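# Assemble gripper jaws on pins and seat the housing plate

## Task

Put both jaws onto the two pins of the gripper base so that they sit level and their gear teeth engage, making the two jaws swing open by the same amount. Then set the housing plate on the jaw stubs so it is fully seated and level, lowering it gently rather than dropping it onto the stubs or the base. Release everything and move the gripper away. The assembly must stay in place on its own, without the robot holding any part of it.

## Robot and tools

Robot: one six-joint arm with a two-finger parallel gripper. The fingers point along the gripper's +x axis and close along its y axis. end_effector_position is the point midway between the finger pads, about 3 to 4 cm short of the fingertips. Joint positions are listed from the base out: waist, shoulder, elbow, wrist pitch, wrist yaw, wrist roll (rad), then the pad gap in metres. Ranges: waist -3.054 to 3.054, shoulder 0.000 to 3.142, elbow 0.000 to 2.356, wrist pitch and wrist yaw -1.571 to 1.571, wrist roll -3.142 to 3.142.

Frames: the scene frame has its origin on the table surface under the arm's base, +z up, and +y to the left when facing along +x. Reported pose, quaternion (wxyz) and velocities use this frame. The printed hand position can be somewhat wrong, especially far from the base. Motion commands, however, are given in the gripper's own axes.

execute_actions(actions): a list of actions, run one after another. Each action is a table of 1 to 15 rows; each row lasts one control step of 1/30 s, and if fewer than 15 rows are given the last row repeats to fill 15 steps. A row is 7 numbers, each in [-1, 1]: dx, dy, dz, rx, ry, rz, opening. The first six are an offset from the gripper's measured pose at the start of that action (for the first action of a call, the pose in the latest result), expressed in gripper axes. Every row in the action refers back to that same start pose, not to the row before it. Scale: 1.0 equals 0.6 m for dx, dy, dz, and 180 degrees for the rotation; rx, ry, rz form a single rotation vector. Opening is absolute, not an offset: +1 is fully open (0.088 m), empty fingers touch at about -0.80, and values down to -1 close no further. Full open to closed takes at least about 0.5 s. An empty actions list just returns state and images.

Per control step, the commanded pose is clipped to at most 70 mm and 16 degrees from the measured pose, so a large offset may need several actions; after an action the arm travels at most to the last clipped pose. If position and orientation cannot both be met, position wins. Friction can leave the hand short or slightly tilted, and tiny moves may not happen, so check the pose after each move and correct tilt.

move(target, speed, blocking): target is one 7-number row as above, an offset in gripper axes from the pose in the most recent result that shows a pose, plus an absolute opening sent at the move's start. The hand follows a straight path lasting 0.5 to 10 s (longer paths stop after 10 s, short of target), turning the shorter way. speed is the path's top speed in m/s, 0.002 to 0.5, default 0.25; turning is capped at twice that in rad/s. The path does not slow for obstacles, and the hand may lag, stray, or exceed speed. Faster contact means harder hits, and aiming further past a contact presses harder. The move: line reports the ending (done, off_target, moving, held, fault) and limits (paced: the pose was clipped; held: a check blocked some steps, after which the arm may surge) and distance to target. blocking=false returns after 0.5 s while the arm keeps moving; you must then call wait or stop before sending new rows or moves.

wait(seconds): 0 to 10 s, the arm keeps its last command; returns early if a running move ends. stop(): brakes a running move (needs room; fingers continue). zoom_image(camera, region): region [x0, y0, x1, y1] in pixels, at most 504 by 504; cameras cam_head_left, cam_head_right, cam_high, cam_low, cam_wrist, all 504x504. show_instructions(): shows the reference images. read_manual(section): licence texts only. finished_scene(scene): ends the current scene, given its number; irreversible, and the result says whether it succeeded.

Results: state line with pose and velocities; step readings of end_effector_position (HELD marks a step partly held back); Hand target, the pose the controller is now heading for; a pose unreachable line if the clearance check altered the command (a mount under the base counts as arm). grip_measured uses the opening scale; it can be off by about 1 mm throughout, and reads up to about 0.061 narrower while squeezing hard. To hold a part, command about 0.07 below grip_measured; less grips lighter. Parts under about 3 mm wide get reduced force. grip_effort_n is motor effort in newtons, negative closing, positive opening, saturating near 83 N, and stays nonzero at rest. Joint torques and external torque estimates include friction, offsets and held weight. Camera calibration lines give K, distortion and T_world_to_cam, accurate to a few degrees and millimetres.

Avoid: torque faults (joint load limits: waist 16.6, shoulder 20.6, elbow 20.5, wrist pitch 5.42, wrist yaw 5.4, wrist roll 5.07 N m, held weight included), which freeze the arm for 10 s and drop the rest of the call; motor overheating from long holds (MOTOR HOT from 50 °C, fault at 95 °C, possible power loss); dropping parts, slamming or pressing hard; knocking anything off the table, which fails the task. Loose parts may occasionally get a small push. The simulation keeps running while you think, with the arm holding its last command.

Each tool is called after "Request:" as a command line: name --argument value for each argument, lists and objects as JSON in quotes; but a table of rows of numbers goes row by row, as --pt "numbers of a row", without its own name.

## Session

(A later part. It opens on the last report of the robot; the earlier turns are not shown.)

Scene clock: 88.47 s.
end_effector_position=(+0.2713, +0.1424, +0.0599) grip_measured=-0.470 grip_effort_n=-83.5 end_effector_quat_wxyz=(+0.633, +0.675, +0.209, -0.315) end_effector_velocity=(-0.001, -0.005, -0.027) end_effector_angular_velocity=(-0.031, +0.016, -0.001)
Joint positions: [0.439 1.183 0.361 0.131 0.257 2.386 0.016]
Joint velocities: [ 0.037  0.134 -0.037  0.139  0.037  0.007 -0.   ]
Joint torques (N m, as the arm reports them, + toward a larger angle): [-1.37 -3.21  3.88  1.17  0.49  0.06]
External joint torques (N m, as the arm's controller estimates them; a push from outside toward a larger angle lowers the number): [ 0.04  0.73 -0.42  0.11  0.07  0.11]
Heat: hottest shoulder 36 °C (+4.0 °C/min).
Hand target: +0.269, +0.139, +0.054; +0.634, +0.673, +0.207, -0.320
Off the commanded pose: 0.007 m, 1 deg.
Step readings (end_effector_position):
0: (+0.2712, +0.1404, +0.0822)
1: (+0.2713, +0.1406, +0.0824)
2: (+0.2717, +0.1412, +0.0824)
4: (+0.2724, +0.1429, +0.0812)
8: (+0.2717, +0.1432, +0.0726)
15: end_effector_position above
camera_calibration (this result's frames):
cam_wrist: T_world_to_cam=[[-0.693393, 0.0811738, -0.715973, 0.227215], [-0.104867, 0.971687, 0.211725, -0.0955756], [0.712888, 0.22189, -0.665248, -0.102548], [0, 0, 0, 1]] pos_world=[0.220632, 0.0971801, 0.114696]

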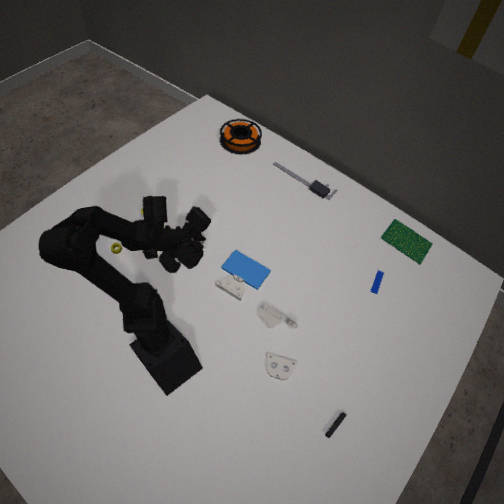

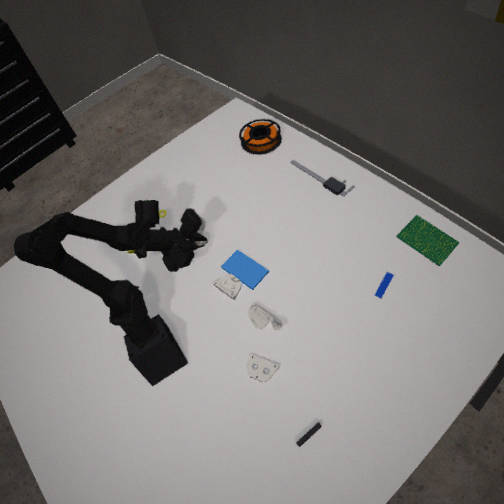

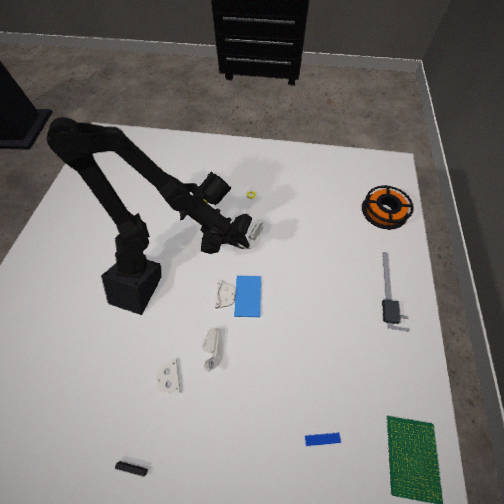

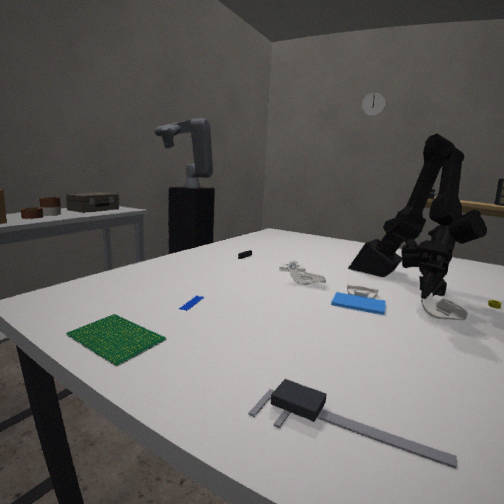

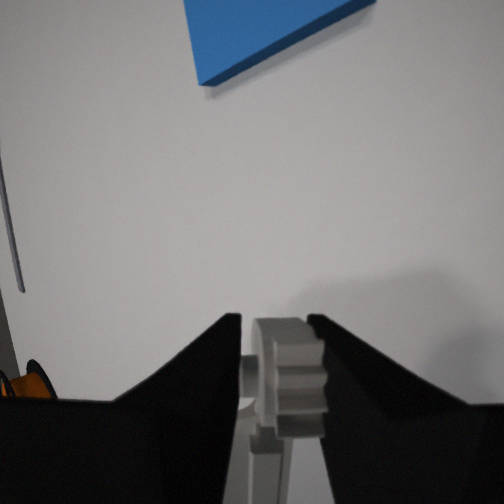

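Request:
execute_actions --actions '[[[0.0057,-0.0096,0.0055,0,0,-0.002,-0.54],[0.0063,-0.0102,0.0055,0,0,-0.002,-0.54],[0.0069,-0.0108,0.0055,0,0,-0.002,-0.54],[0.0075,-0.0114,0.0055,0,0,-0.002,-0.54],[0.0081,-0.012,0.0055,0,0,-0.002,-0.54],[0.0087,-0.0126,0.0055,0,0,-0.002,-0.54],[0.0093,-0.0132,0.0055,0,0,-0.002,-0.54],[0.0099,-0.0138,0.0055,0,0,-0.002,-0.54],[0.0105,-0.0144,0.0055,0,0,-0.002,-0.54],[0.011,-0.015,0.0055,0,0,-0.002,-0.54],[0.0115,-0.0155,0.0055,0,0,-0.002,-0.54],[0.012,-0.016,0.0055,0,0,-0.002,-0.54],[0.0125,-0.0165,0.0055,0,0,-0.002,-0.54],[0.0129,-0.017,0.0055,0,0,-0.002,-0.54],[0.0133,-0.0175,0.0055,0,0,-0.002,-0.54]]]'

Request:
wait --seconds 0.25

Request:
zoom_image --camera "cam_low" --region '[395, 250, 495, 340]'

Scene clock: 92.20 s.
end_effector_position=(+0.2719, +0.1424, +0.0522) grip_measured=-0.470 grip_effort_n=-83.5 end_effector_quat_wxyz=(+0.632, +0.678, +0.211, -0.311) end_effector_velocity=(-0.004, -0.001, -0.017) end_effector_angular_velocity=(-0.001, +0.030, +0.011)
Joint positions: [0.448 1.223 0.343 0.197 0.259 2.391 0.016]
Joint velocities: [ 0.022  0.066 -0.022  0.066 -0.007  0.007 -0.   ]
Joint torques (N m, as the arm reports them, + toward a larger angle): [-1.34 -3.12  3.62  1.14  0.42  0.06]
External joint torques (N m, as the arm's controller estimates them; a push from outside toward a larger angle lowers the number): [ 0.06  0.71 -0.33  0.11  0.01  0.1 ]
Heat: hottest shoulder 35 °C (+3.0 °C/min).
Hand target: +0.269, +0.139, +0.047; +0.632, +0.674, +0.211, -0.317
Off the commanded pose: 0.007 m, 1 deg.
Step readings (end_effector_position):
0: (+0.2719, +0.1426, +0.0584)
1: (+0.2720, +0.1427, +0.0585)
2: (+0.2722, +0.1429, +0.0586)
4: (+0.2721, +0.1426, +0.0579)
8: (+0.2720, +0.1420, +0.0558)
15: end_effector_position above
camera_calibration (this result's frames):
cam_wrist: T_world_to_cam=[[-0.690707, 0.0819926, -0.718471, 0.221391], [-0.111982, 0.969438, 0.218288, -0.0920034], [0.714411, 0.231229, -0.660416, -0.110089], [0, 0, 0, 1]] pos_world=[0.221262, 0.0964949, 0.106441]

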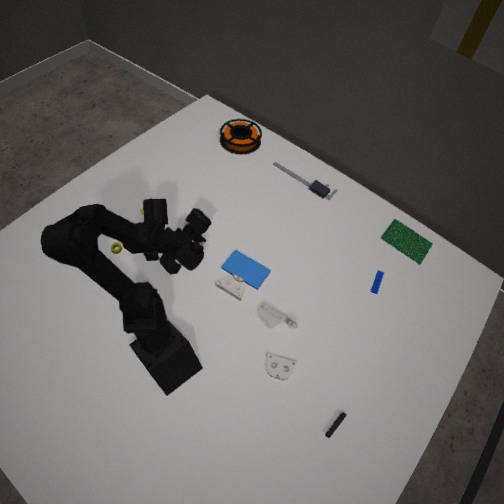

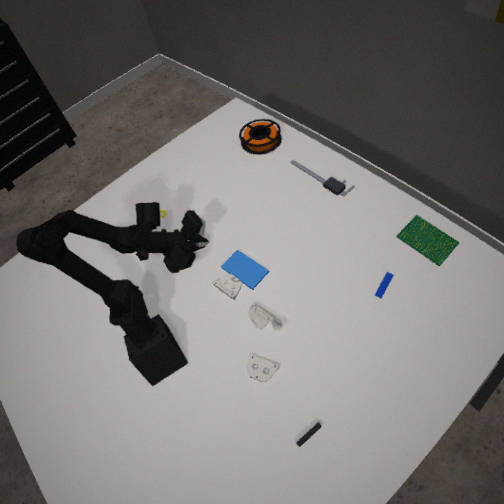

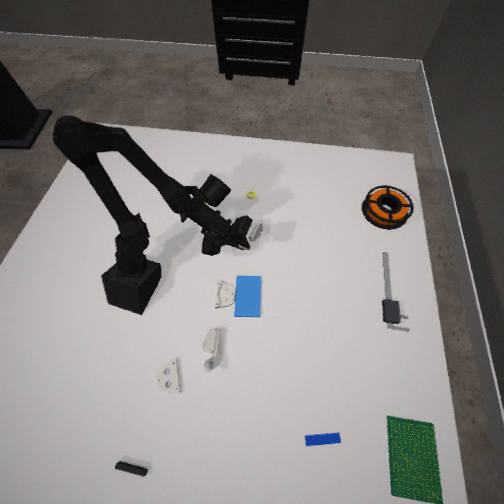

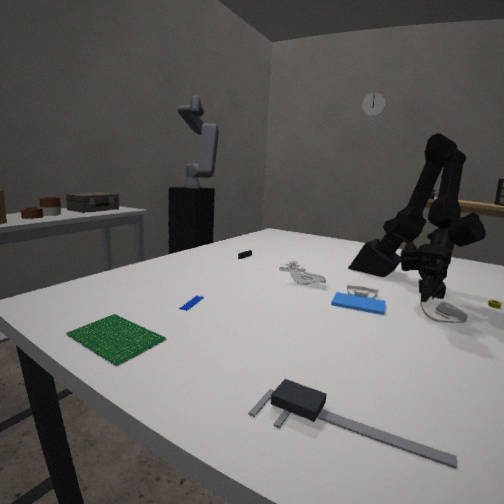

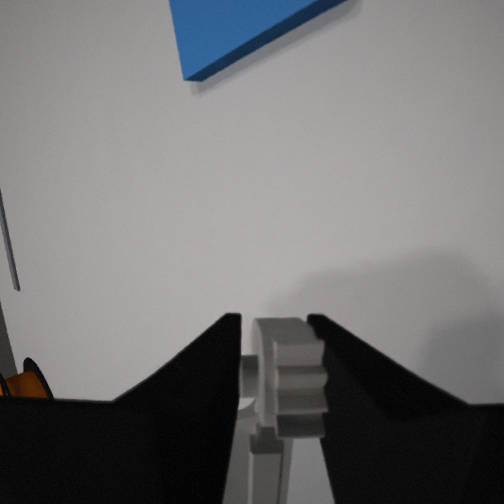

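Scene clock: 92.47 s.
end_effector_position=(+0.2718, +0.1425, +0.0511) grip_measured=-0.470 grip_effort_n=-83.5 end_effector_quat_wxyz=(+0.632, +0.678, +0.211, -0.311) end_effector_velocity=(-0.003, -0.003, -0.003) end_effector_angular_velocity=(-0.035, +0.024, +0.019)
Joint positions: [0.449 1.228 0.341 0.204 0.259 2.392 0.016]
Joint velocities: [-0.002 -0.002 -0.002 -0.022 -0.007 -0.037 -0.   ]
Joint torques (N m, as the arm reports them, + toward a larger angle): [-1.32 -3.1   3.57  1.15  0.44  0.07]
External joint torques (N m, as the arm's controller estimates them; a push from outside toward a larger angle lowers the number): [ 0.09  0.76 -0.33  0.11  0.04  0.11]
Heat: hottest shoulder 35 °C (+3.0 °C/min).
Hand target: +0.269, +0.139, +0.047; +0.632, +0.674, +0.211, -0.317
Off the commanded pose: 0.006 m, 1 deg.
wait: 0.27 s; at rest by 0.17 s
camera_calibration (this result's frames):
cam_wrist: T_world_to_cam=[[-0.691501, 0.081982, -0.717708, 0.220638], [-0.112525, 0.969187, 0.219123, -0.0917683], [0.713558, 0.232284, -0.660969, -0.110677], [0, 0, 0, 1]] pos_world=[0.22122, 0.0965608, 0.105308]

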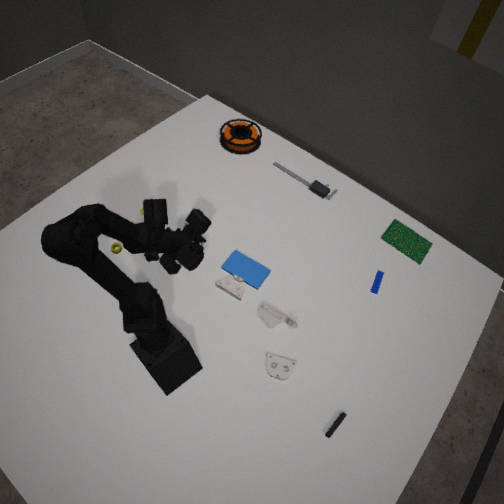

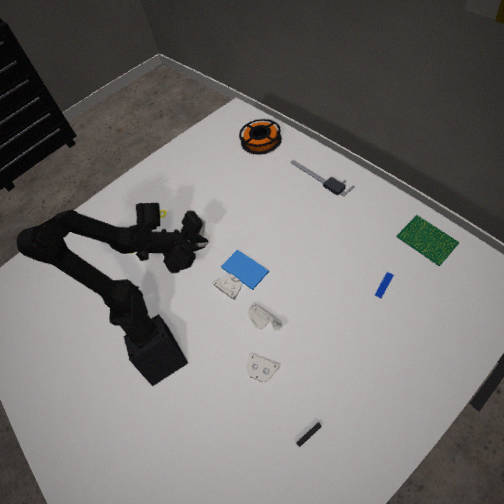

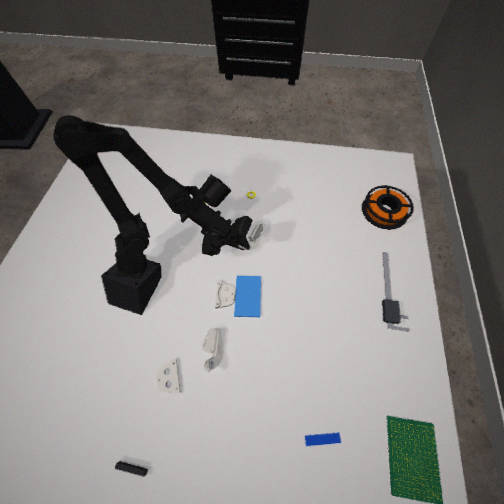

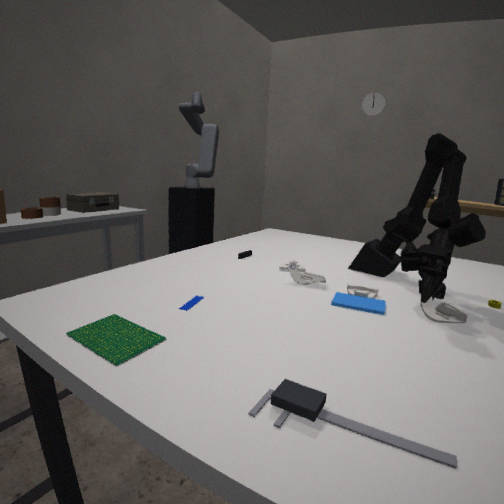

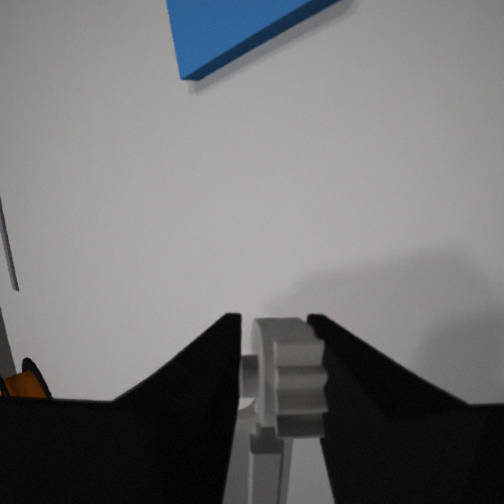

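Region (395, 250, 495, 340) of cam_low's 504x504 image, scaled by 5.040, with more detail than that image has; it fills the top 454 rows of this view, and the rest is white.

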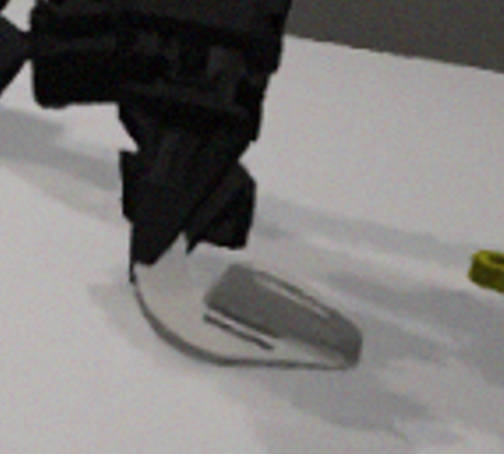

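Request:
execute_actions --actions '[[[0.0026,-0.0081,0.006,-0.0008,-0.0034,-0.0029,-0.54],[0.0031,-0.0086,0.006,-0.0008,-0.0034,-0.0029,-0.54],[0.0036,-0.0091,0.006,-0.0008,-0.0034,-0.0029,-0.54],[0.0041,-0.0096,0.006,-0.0008,-0.0034,-0.0029,-0.54],[0.0046,-0.0101,0.006,-0.0008,-0.0034,-0.0029,-0.54],[0.005,-0.0106,0.006,-0.0008,-0.0034,-0.0029,-0.54],[0.0054,-0.011,0.006,-0.0008,-0.0034,-0.0029,-0.54]]]'

Scene clock: 97.03 s.
end_effector_position=(+0.2728, +0.1431, +0.0498) grip_measured=-0.470 grip_effort_n=-83.5 end_effector_quat_wxyz=(+0.632, +0.680, +0.210, -0.308) end_effector_velocity=(+0.000, +0.001, +0.000) end_effector_angular_velocity=(+0.003, -0.001, +0.009)
Joint positions: [0.453 1.24  0.339 0.224 0.265 2.396 0.016]
Joint velocities: [-0.002 -0.002 -0.002  0.007 -0.007 -0.007  0.   ]
Joint torques (N m, as the arm reports them, + toward a larger angle): [-1.18 -2.87  3.34  1.03  0.38  0.05]
External joint torques (N m, as the arm's controller estimates them; a push from outside toward a larger angle lowers the number): [ 0.24  1.09 -0.61 -0.04 -0.02  0.09]
Heat: hottest shoulder 34 °C (+2.0 °C/min).
Hand target: +0.269, +0.139, +0.044; +0.633, +0.674, +0.211, -0.317
Off the commanded pose: 0.008 m, 1 deg.
Step readings (end_effector_position):
0: (+0.2718, +0.1425, +0.0511)
1: (+0.2717, +0.1426, +0.0510)
2: (+0.2717, +0.1428, +0.0509)
4: (+0.2718, +0.1429, +0.0505)
8: (+0.2724, +0.1430, +0.0499)
15: end_effector_position above
camera_calibration (this result's frames):
cam_wrist: T_world_to_cam=[[-0.686831, 0.0841792, -0.721926, 0.218984], [-0.113641, 0.968616, 0.221061, -0.0916594], [0.717878, 0.233872, -0.65571, -0.114054], [0, 0, 0, 1]] pos_world=[0.221866, 0.097023, 0.103566]

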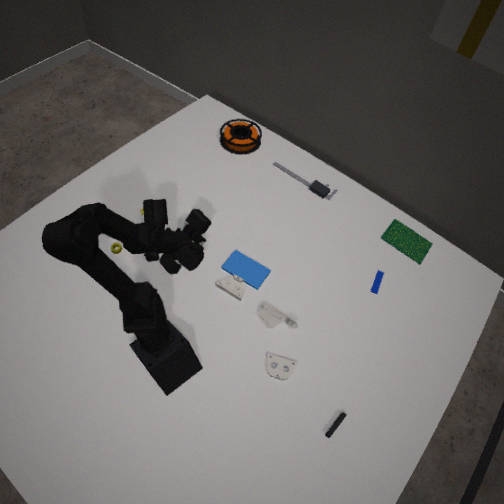

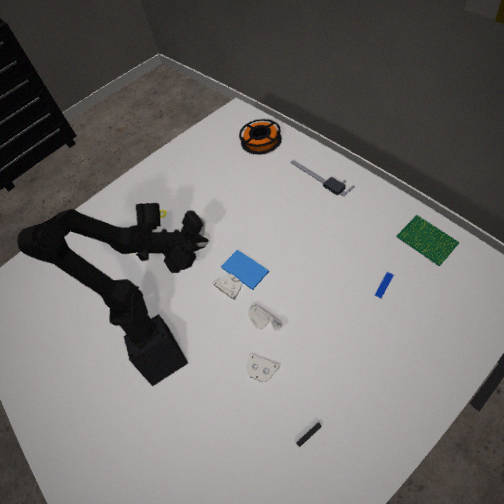

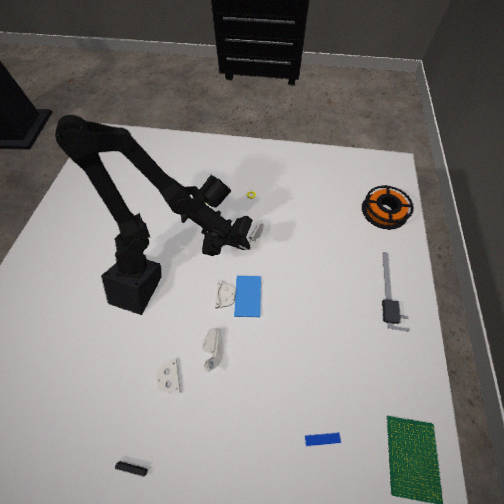

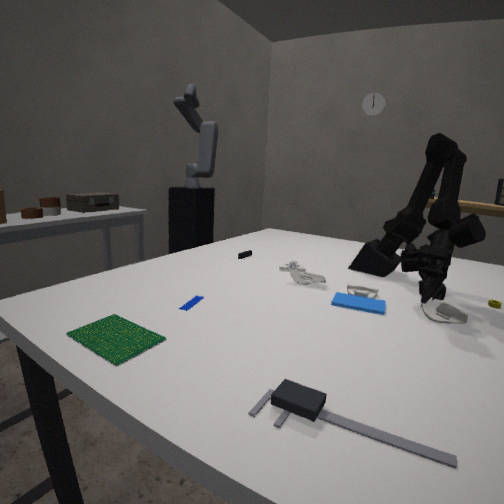

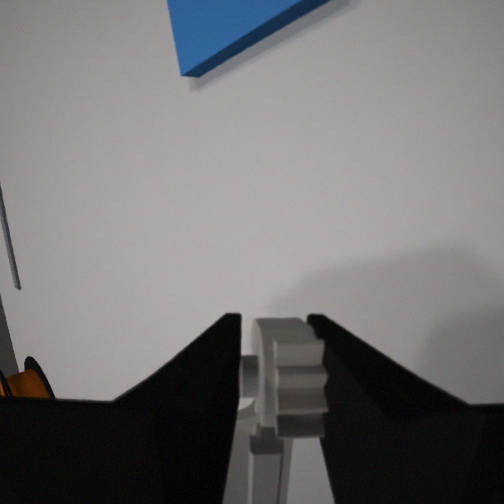

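Request:
execute_actions --actions '[[[0,0,0,0,0,0,-0.49],[0,0,0,0,0,0,-0.45],[0,0,0,0,0,0,-0.42],[0,0,0,0,0,0,-0.39],[0,0,0,0,0,0,-0.35],[0,0,0,0,0,0,-0.3],[0,0,0,0,0,0,-0.25],[0,0,0,0,0,0,-0.2],[0,0,0,0,0,0,-0.15],[0,0,0,0,0,0,-0.1],[0,0,0,0,0,0,-0.05],[0,0,0,0,0,0,0],[0,0,0,0,0,0,0.05],[0,0,0,0,0,0,0.1],[0,0,0,0,0,0,0.14]],[[-0.003,-0.001,0,0,0,0,0.16],[-0.006,-0.002,0,0,0,0,0.16],[-0.009,-0.003,0,0,0,0,0.16],[-0.0112,-0.005,0,0,0,0,0.16],[-0.0134,-0.007,0,0,0,0,0.16],[-0.0156,-0.009,0,0,0,0,0.16],[-0.0178,-0.0111,0,0,0,0,0.16],[-0.02,-0.0131,0,0,0,0,0.16],[-0.0222,-0.0152,0,0,0,0,0.16],[-0.0244,-0.0172,0,0,0,0,0.16],[-0.0266,-0.0193,0,0,0,0,0.16],[-0.0288,-0.0213,0,0,0,0,0.16],[-0.031,-0.0234,0,0,0,0,0.16],[-0.033,-0.0253,0,0,0,0,0.16],[-0.035,-0.0272,0,0,0,0,0.16]]]'

Request:
zoom_image --camera "cam_low" --region '[395, 250, 495, 340]'

Scene clock: 103.60 s.
end_effector_position=(+0.2538, +0.1481, +0.0520) grip_measured=+0.157 grip_effort_n=12.8 end_effector_quat_wxyz=(+0.632, +0.679, +0.210, -0.307) end_effector_velocity=(-0.048, +0.011, +0.003) end_effector_angular_velocity=(+0.028, -0.017, -0.010)
Joint positions: [0.532 1.152 0.309 0.152 0.324 2.446 0.047]
Joint velocities: [ 0.217 -0.212 -0.085 -0.154  0.168  0.168  0.   ]
Joint torques (N m, as the arm reports them, + toward a larger angle): [-0.98 -5.11  3.59  0.76  0.45  0.06]
External joint torques (N m, as the arm's controller estimates them; a push from outside toward a larger angle lowers the number): [ 0.24 -1.49 -0.57 -0.29  0.03  0.1 ]
External joint torques at the end of the 1st action: [-0.16 -0.42  0.42 -0.15 -0.06 -0.01]
Heat: hottest shoulder 33 °C (+1.0 °C/min).
Hand target: +0.247, +0.147, +0.052; +0.632, +0.679, +0.210, -0.308
Off the commanded pose: 0.007 m, 0 deg.
Step readings (end_effector_position; steps 1 to 15: 1st action; 16 to 30: 2nd action):
0: (+0.2728, +0.1432, +0.0498)
1: (+0.2728, +0.1432, +0.0498)
2: (+0.2728, +0.1432, +0.0498)
4: (+0.2728, +0.1432, +0.0498)
8: (+0.2728, +0.1432, +0.0498)
15: (+0.2728, +0.1432, +0.0498)
16: (+0.2728, +0.1431, +0.0498)
17: (+0.2724, +0.1431, +0.0496)
19: (+0.2706, +0.1432, +0.0500)
23: (+0.2661, +0.1463, +0.0522)
30: end_effector_position above
camera_calibration (this result's frames):
cam_wrist: T_world_to_cam=[[-0.686946, 0.0827189, -0.721985, 0.207395], [-0.116143, 0.968233, 0.221438, -0.0984632], [0.717368, 0.235969, -0.655517, -0.100299], [0, 0, 0, 1]] pos_world=[0.202985, 0.101847, 0.105792]

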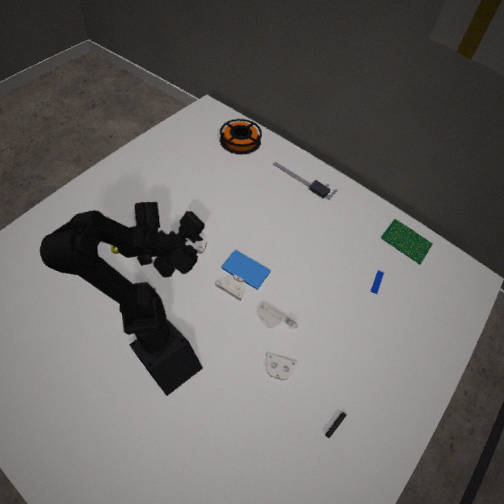

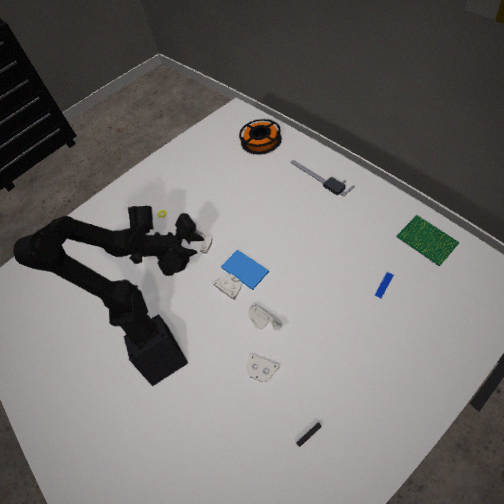

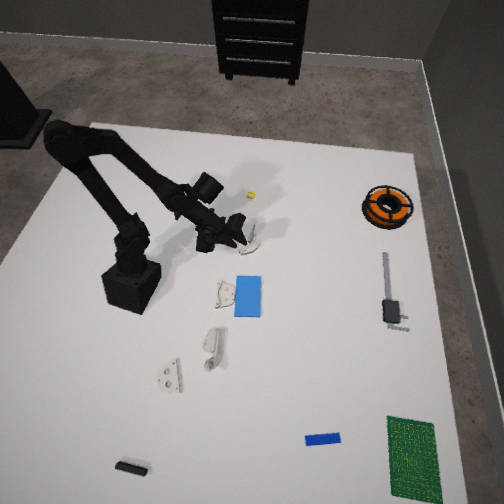

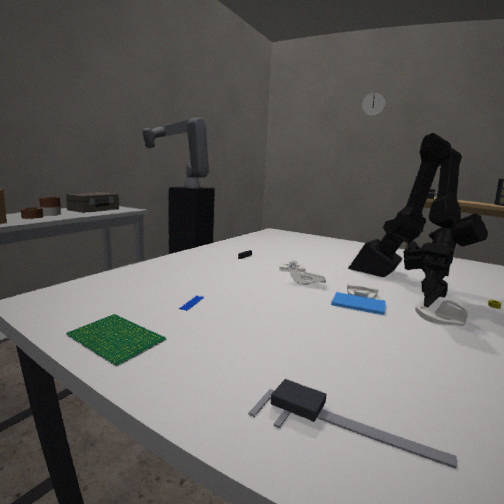

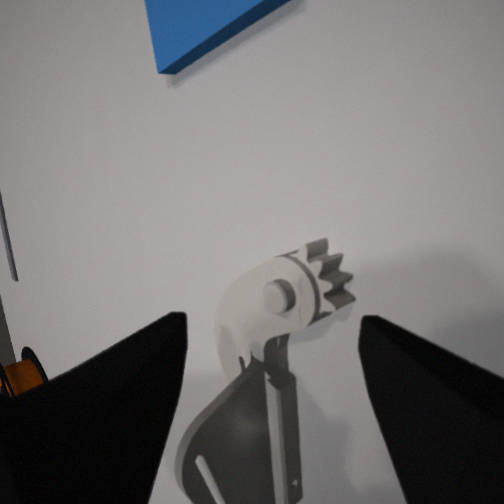

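Region (395, 250, 495, 340) of cam_low's 504x504 image, scaled by 5.040, with more detail than that image has; it fills the top 454 rows of this view, and the rest is white.

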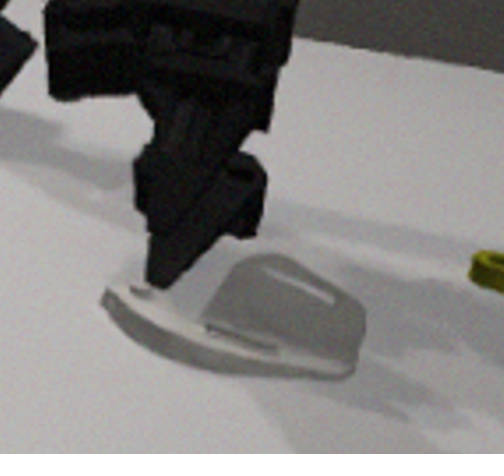

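Request:
execute_actions --actions '[]'

Request:
zoom_image --camera "cam_wrist" --region '[130, 204, 430, 504]'

Scene clock: 104.70 s.
end_effector_position=(+0.2498, +0.1489, +0.0522) grip_measured=+0.157 grip_effort_n=12.8 end_effector_quat_wxyz=(+0.632, +0.680, +0.210, -0.307) end_effector_velocity=(+0.000, +0.001, +0.000) end_effector_angular_velocity=(-0.007, +0.001, +0.018)
Joint positions: [0.55  1.135 0.303 0.138 0.338 2.458 0.047]
Joint velocities: [-0.002 -0.002 -0.002  0.007 -0.007 -0.022 -0.   ]
Joint torques (N m, as the arm reports them, + toward a larger angle): [-1.   -5.04  3.54  0.74  0.47  0.05]
External joint torques (N m, as the arm's controller estimates them; a push from outside toward a larger angle lowers the number): [ 0.16 -1.51 -0.53 -0.27  0.05  0.1 ]
Heat: hottest shoulder 33 °C (+2.0 °C/min).
Hand target: +0.247, +0.147, +0.052; +0.632, +0.679, +0.210, -0.308
Off the commanded pose: 0.004 m, 0 deg.
camera_calibration (this result's frames):
cam_wrist: T_world_to_cam=[[-0.686722, 0.0829464, -0.722173, 0.204592], [-0.116325, 0.968126, 0.221811, -0.0996995], [0.717553, 0.236329, -0.655185, -0.0976587], [0, 0, 0, 1]] pos_world=[0.198975, 0.102631, 0.105881]

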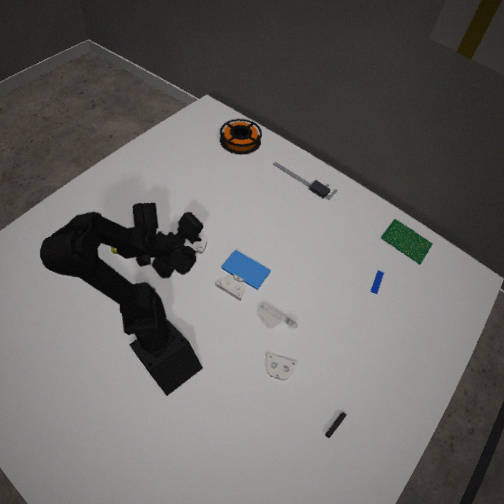

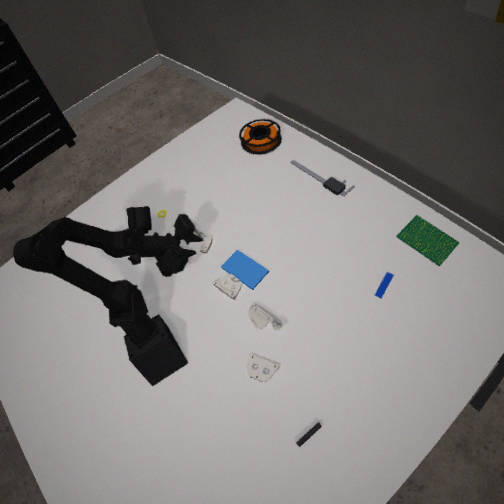

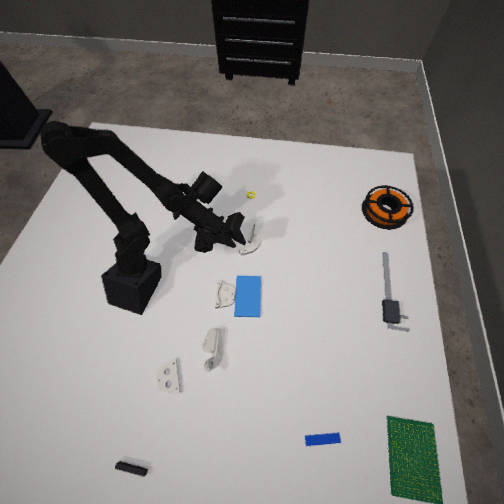

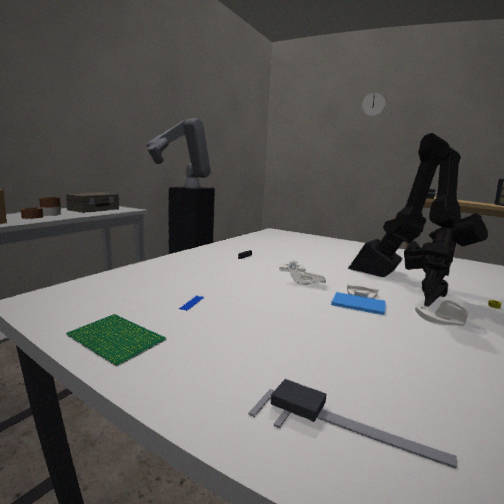

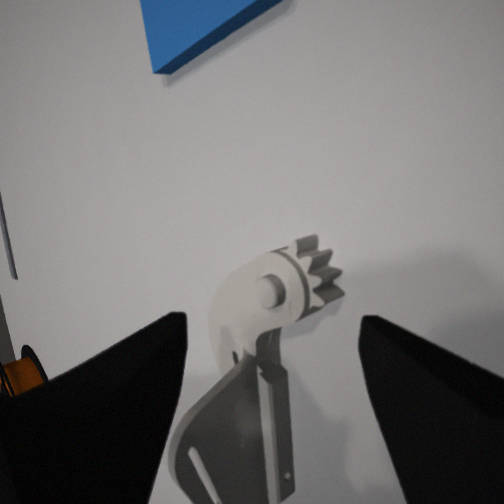

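Region (130, 204, 430, 504) of cam_wrist's 504x504 image, scaled by 1.680, with more detail than that image has.

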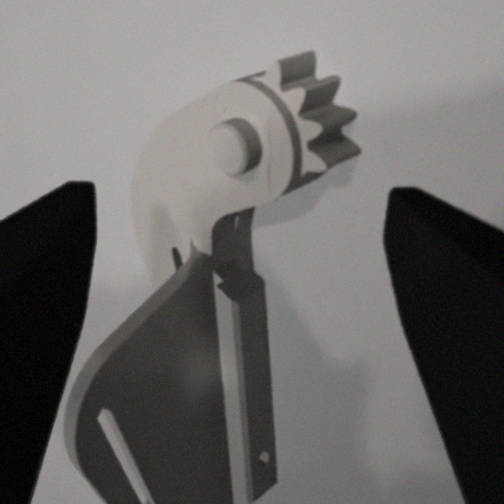

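Request:
execute_actions --actions '[[[-0.004,0.002,0,0,0,0,0.16],[-0.007,0.005,0,0,0,-0.002,0.16],[-0.011,0.0095,0,0,0,-0.006,0.16],[-0.016,0.015,0,0,0,-0.012,0.16],[-0.0215,0.021,0,0,0,-0.02,0.16],[-0.027,0.027,0,0,0,-0.03,0.16],[-0.033,0.0335,0,0,0,-0.042,0.16],[-0.039,0.04,0,0,0,-0.055,0.12],[-0.0445,0.046,0,0,0,-0.069,0.08],[-0.0495,0.052,-0.002,0,0,-0.083,0.04],[-0.0535,0.0575,-0.005,0,0,-0.097,0],[-0.056,0.063,-0.009,0,0,-0.111,-0.05],[-0.057,0.068,-0.014,0,0,-0.125,-0.1],[-0.057,0.073,-0.019,0,0,-0.139,-0.15],[-0.056,0.078,-0.024,0,0,-0.153,-0.2]],[[-0.008,0.028,-0.022,-0.004,0.002,-0.056,-0.2],[-0.006,0.033,-0.027,-0.008,0.004,-0.069,-0.2],[-0.003,0.038,-0.032,-0.012,0.006,-0.081,-0.2],[0,0.043,-0.037,-0.017,0.008,-0.093,-0.2],[0.003,0.047,-0.042,-0.022,0.01,-0.104,-0.2],[0.006,0.051,-0.047,-0.027,0.011,-0.114,-0.2],[0.009,0.054,-0.052,-0.032,0.012,-0.123,-0.2],[0.012,0.057,-0.057,-0.036,0.012,-0.131,-0.2],[0.015,0.059,-0.061,-0.04,0.012,-0.138,-0.2],[0.017,0.061,-0.065,-0.043,0.012,-0.143,-0.2],[0.019,0.062,-0.068,-0.045,0.012,-0.147,-0.2],[0.02,0.063,-0.071,-0.047,0.012,-0.15,-0.2],[0.021,0.064,-0.073,-0.048,0.012,-0.152,-0.2],[0.022,0.064,-0.074,-0.048,0.012,-0.153,-0.2],[0.022,0.064,-0.075,-0.048,0.012,-0.153,-0.2]]]'

Request:
wait --seconds 0.2

Scene clock: 116.00 s.
end_effector_position=(+0.2960, +0.1882, +0.1134) grip_measured=-0.197 grip_effort_n=-15.1 end_effector_quat_wxyz=(+0.503, +0.529, +0.486, -0.480) end_effector_velocity=(+0.031, +0.037, -0.003) end_effector_angular_velocity=(-0.014, +0.283, +0.140)
Joint positions: [ 0.135  1.527  1.176 -0.933 -0.43   1.935  0.029]
Joint velocities: [ 0.042  0.359  0.452 -0.374 -0.081 -0.212 -0.   ]
Joint torques (N m, as the arm reports them, + toward a larger angle): [-2.57 -5.61  6.19  0.01 -0.05 -0.12]
External joint torques (N m, as the arm's controller estimates them; a push from outside toward a larger angle lowers the number): [ 0.04  1.06  1.27 -0.18 -0.1  -0.11]
External joint torques at the end of the 1st action: [-0.32  1.16  1.46 -0.28 -0.14 -0.14]
Heat: hottest shoulder 32 °C (+1.0 °C/min).
Hand target: +0.298, +0.192, +0.111; +0.499, +0.517, +0.498, -0.486
Off the commanded pose: 0.006 m, 3 deg.
Step readings (end_effector_position; steps 1 to 15: 1st action; 16 to 30: 2nd action):
0: (+0.2498, +0.1489, +0.0522)
1: (+0.2495, +0.1487, +0.0521)
2: (+0.2488, +0.1480, +0.0521)
4: (+0.2460, +0.1455, +0.0529)
8: (+0.2444, +0.1432, +0.0651)
15: (+0.2517, +0.1546, +0.1027)
16: (+0.2550, +0.1579, +0.1070)
17: (+0.2590, +0.1608, +0.1108)
19: (+0.2671, +0.1664, +0.1159)
23: (+0.2811, +0.1755, +0.1169)
30: end_effector_position above
camera_calibration (this result's frames):
cam_wrist: T_world_to_cam=[[-0.998394, -0.0115965, -0.0554441, 0.311713], [-0.0309612, 0.931383, 0.362721, -0.180224], [0.0474334, 0.363855, -0.930247, 0.105518], [0, 0, 0, 1]] pos_world=[0.300628, 0.133079, 0.180812]

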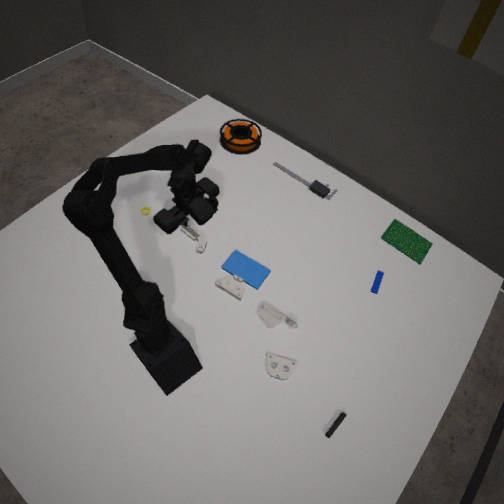

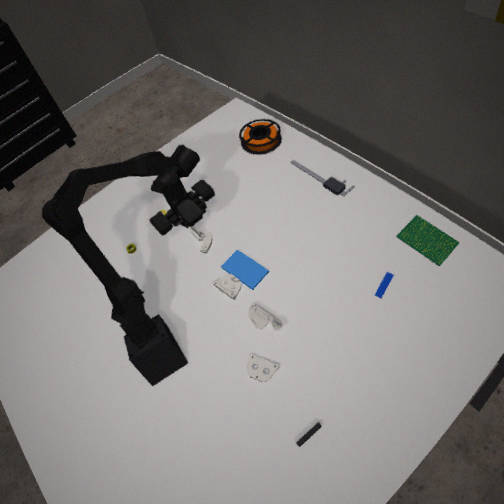

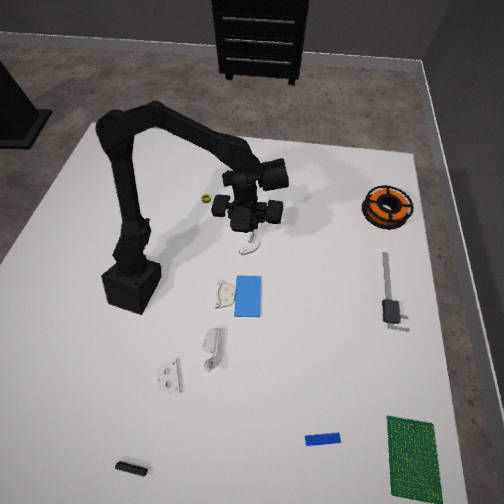

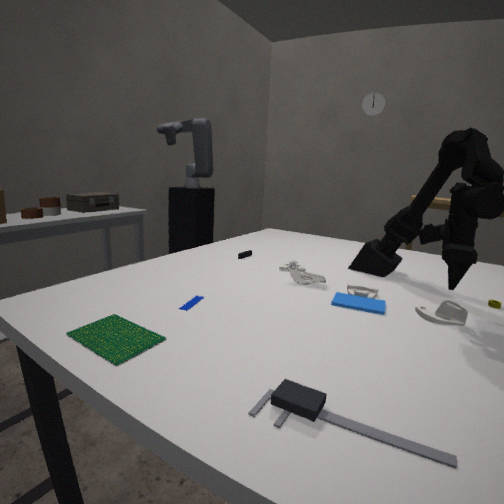

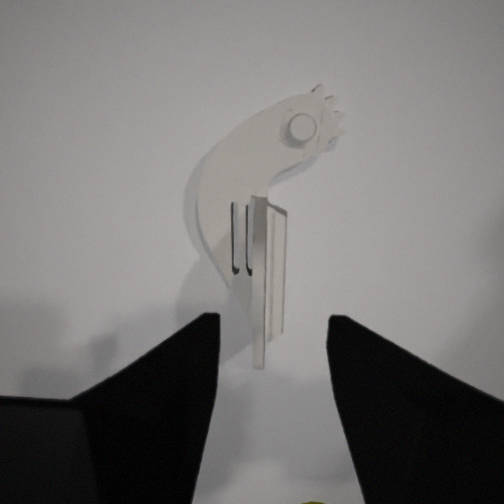

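Scene clock: 116.20 s.
end_effector_position=(+0.2969, +0.1909, +0.1133) grip_measured=-0.197 grip_effort_n=-15.1 end_effector_quat_wxyz=(+0.501, +0.520, +0.494, -0.484) end_effector_velocity=(-0.003, -0.001, -0.000) end_effector_angular_velocity=(-0.008, +0.040, +0.016)
Joint positions: [ 0.139  1.55   1.207 -0.965 -0.436  1.92   0.029]
Joint velocities: [-0.002  0.022  0.027 -0.051 -0.007 -0.037 -0.   ]
Joint torques (N m, as the arm reports them, + toward a larger angle): [-2.72 -5.27  6.49  0.09 -0.07 -0.13]
External joint torques (N m, as the arm's controller estimates them; a push from outside toward a larger angle lowers the number): [-0.05  1.06  1.48 -0.21 -0.12 -0.12]
Heat: hottest shoulder 32 °C (+1.0 °C/min).
Hand target: +0.298, +0.192, +0.111; +0.499, +0.517, +0.498, -0.485
Off the commanded pose: 0.003 m, 1 deg.
wait: 0.20 s; no rest
camera_calibration (this result's frames):
cam_wrist: T_world_to_cam=[[-0.999256, -0.02145, -0.0320564, 0.312192], [-0.0316002, 0.93183, 0.361516, -0.182444], [0.0221166, 0.36226, -0.931815, 0.112478], [0, 0, 0, 1]] pos_world=[0.303707, 0.135958, 0.180773]

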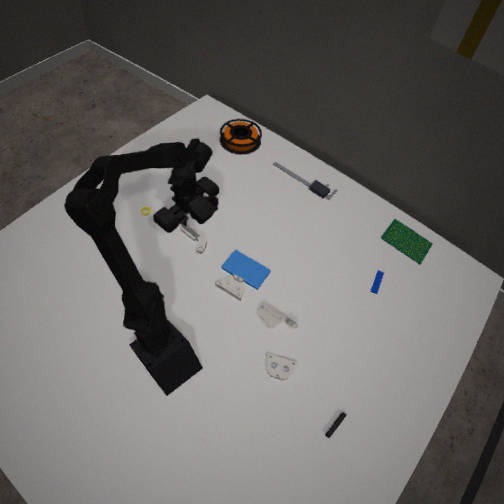

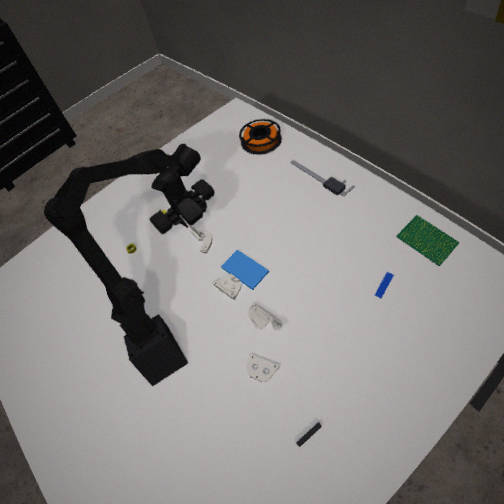

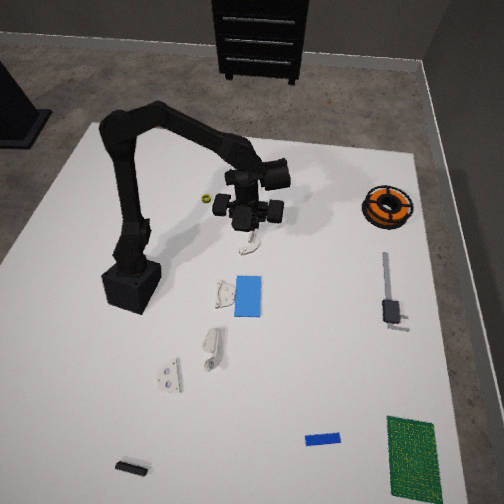

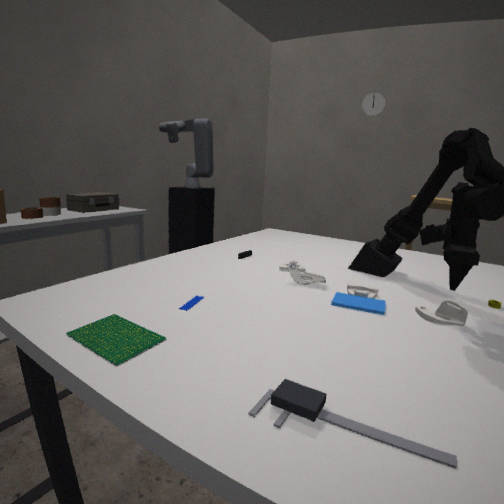

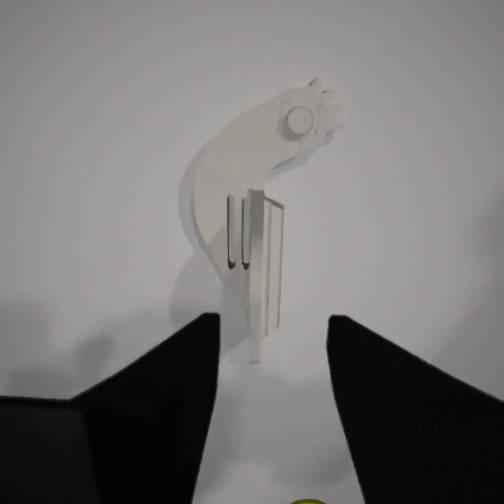

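Request:
zoom_image --camera "cam_wrist" --region '[120, 70, 420, 370]'

Region (120, 70, 420, 370) of cam_wrist's 504x504 image, scaled by 1.680, with more detail than that image has.

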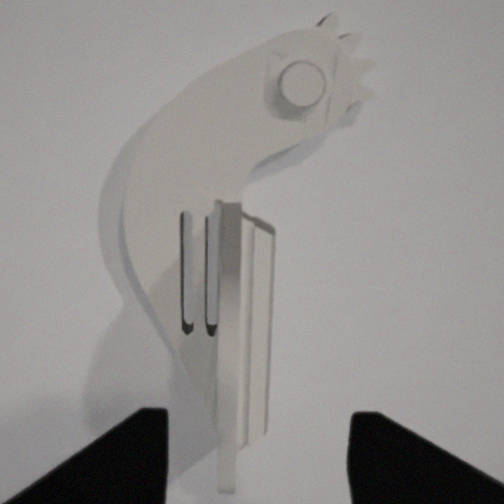

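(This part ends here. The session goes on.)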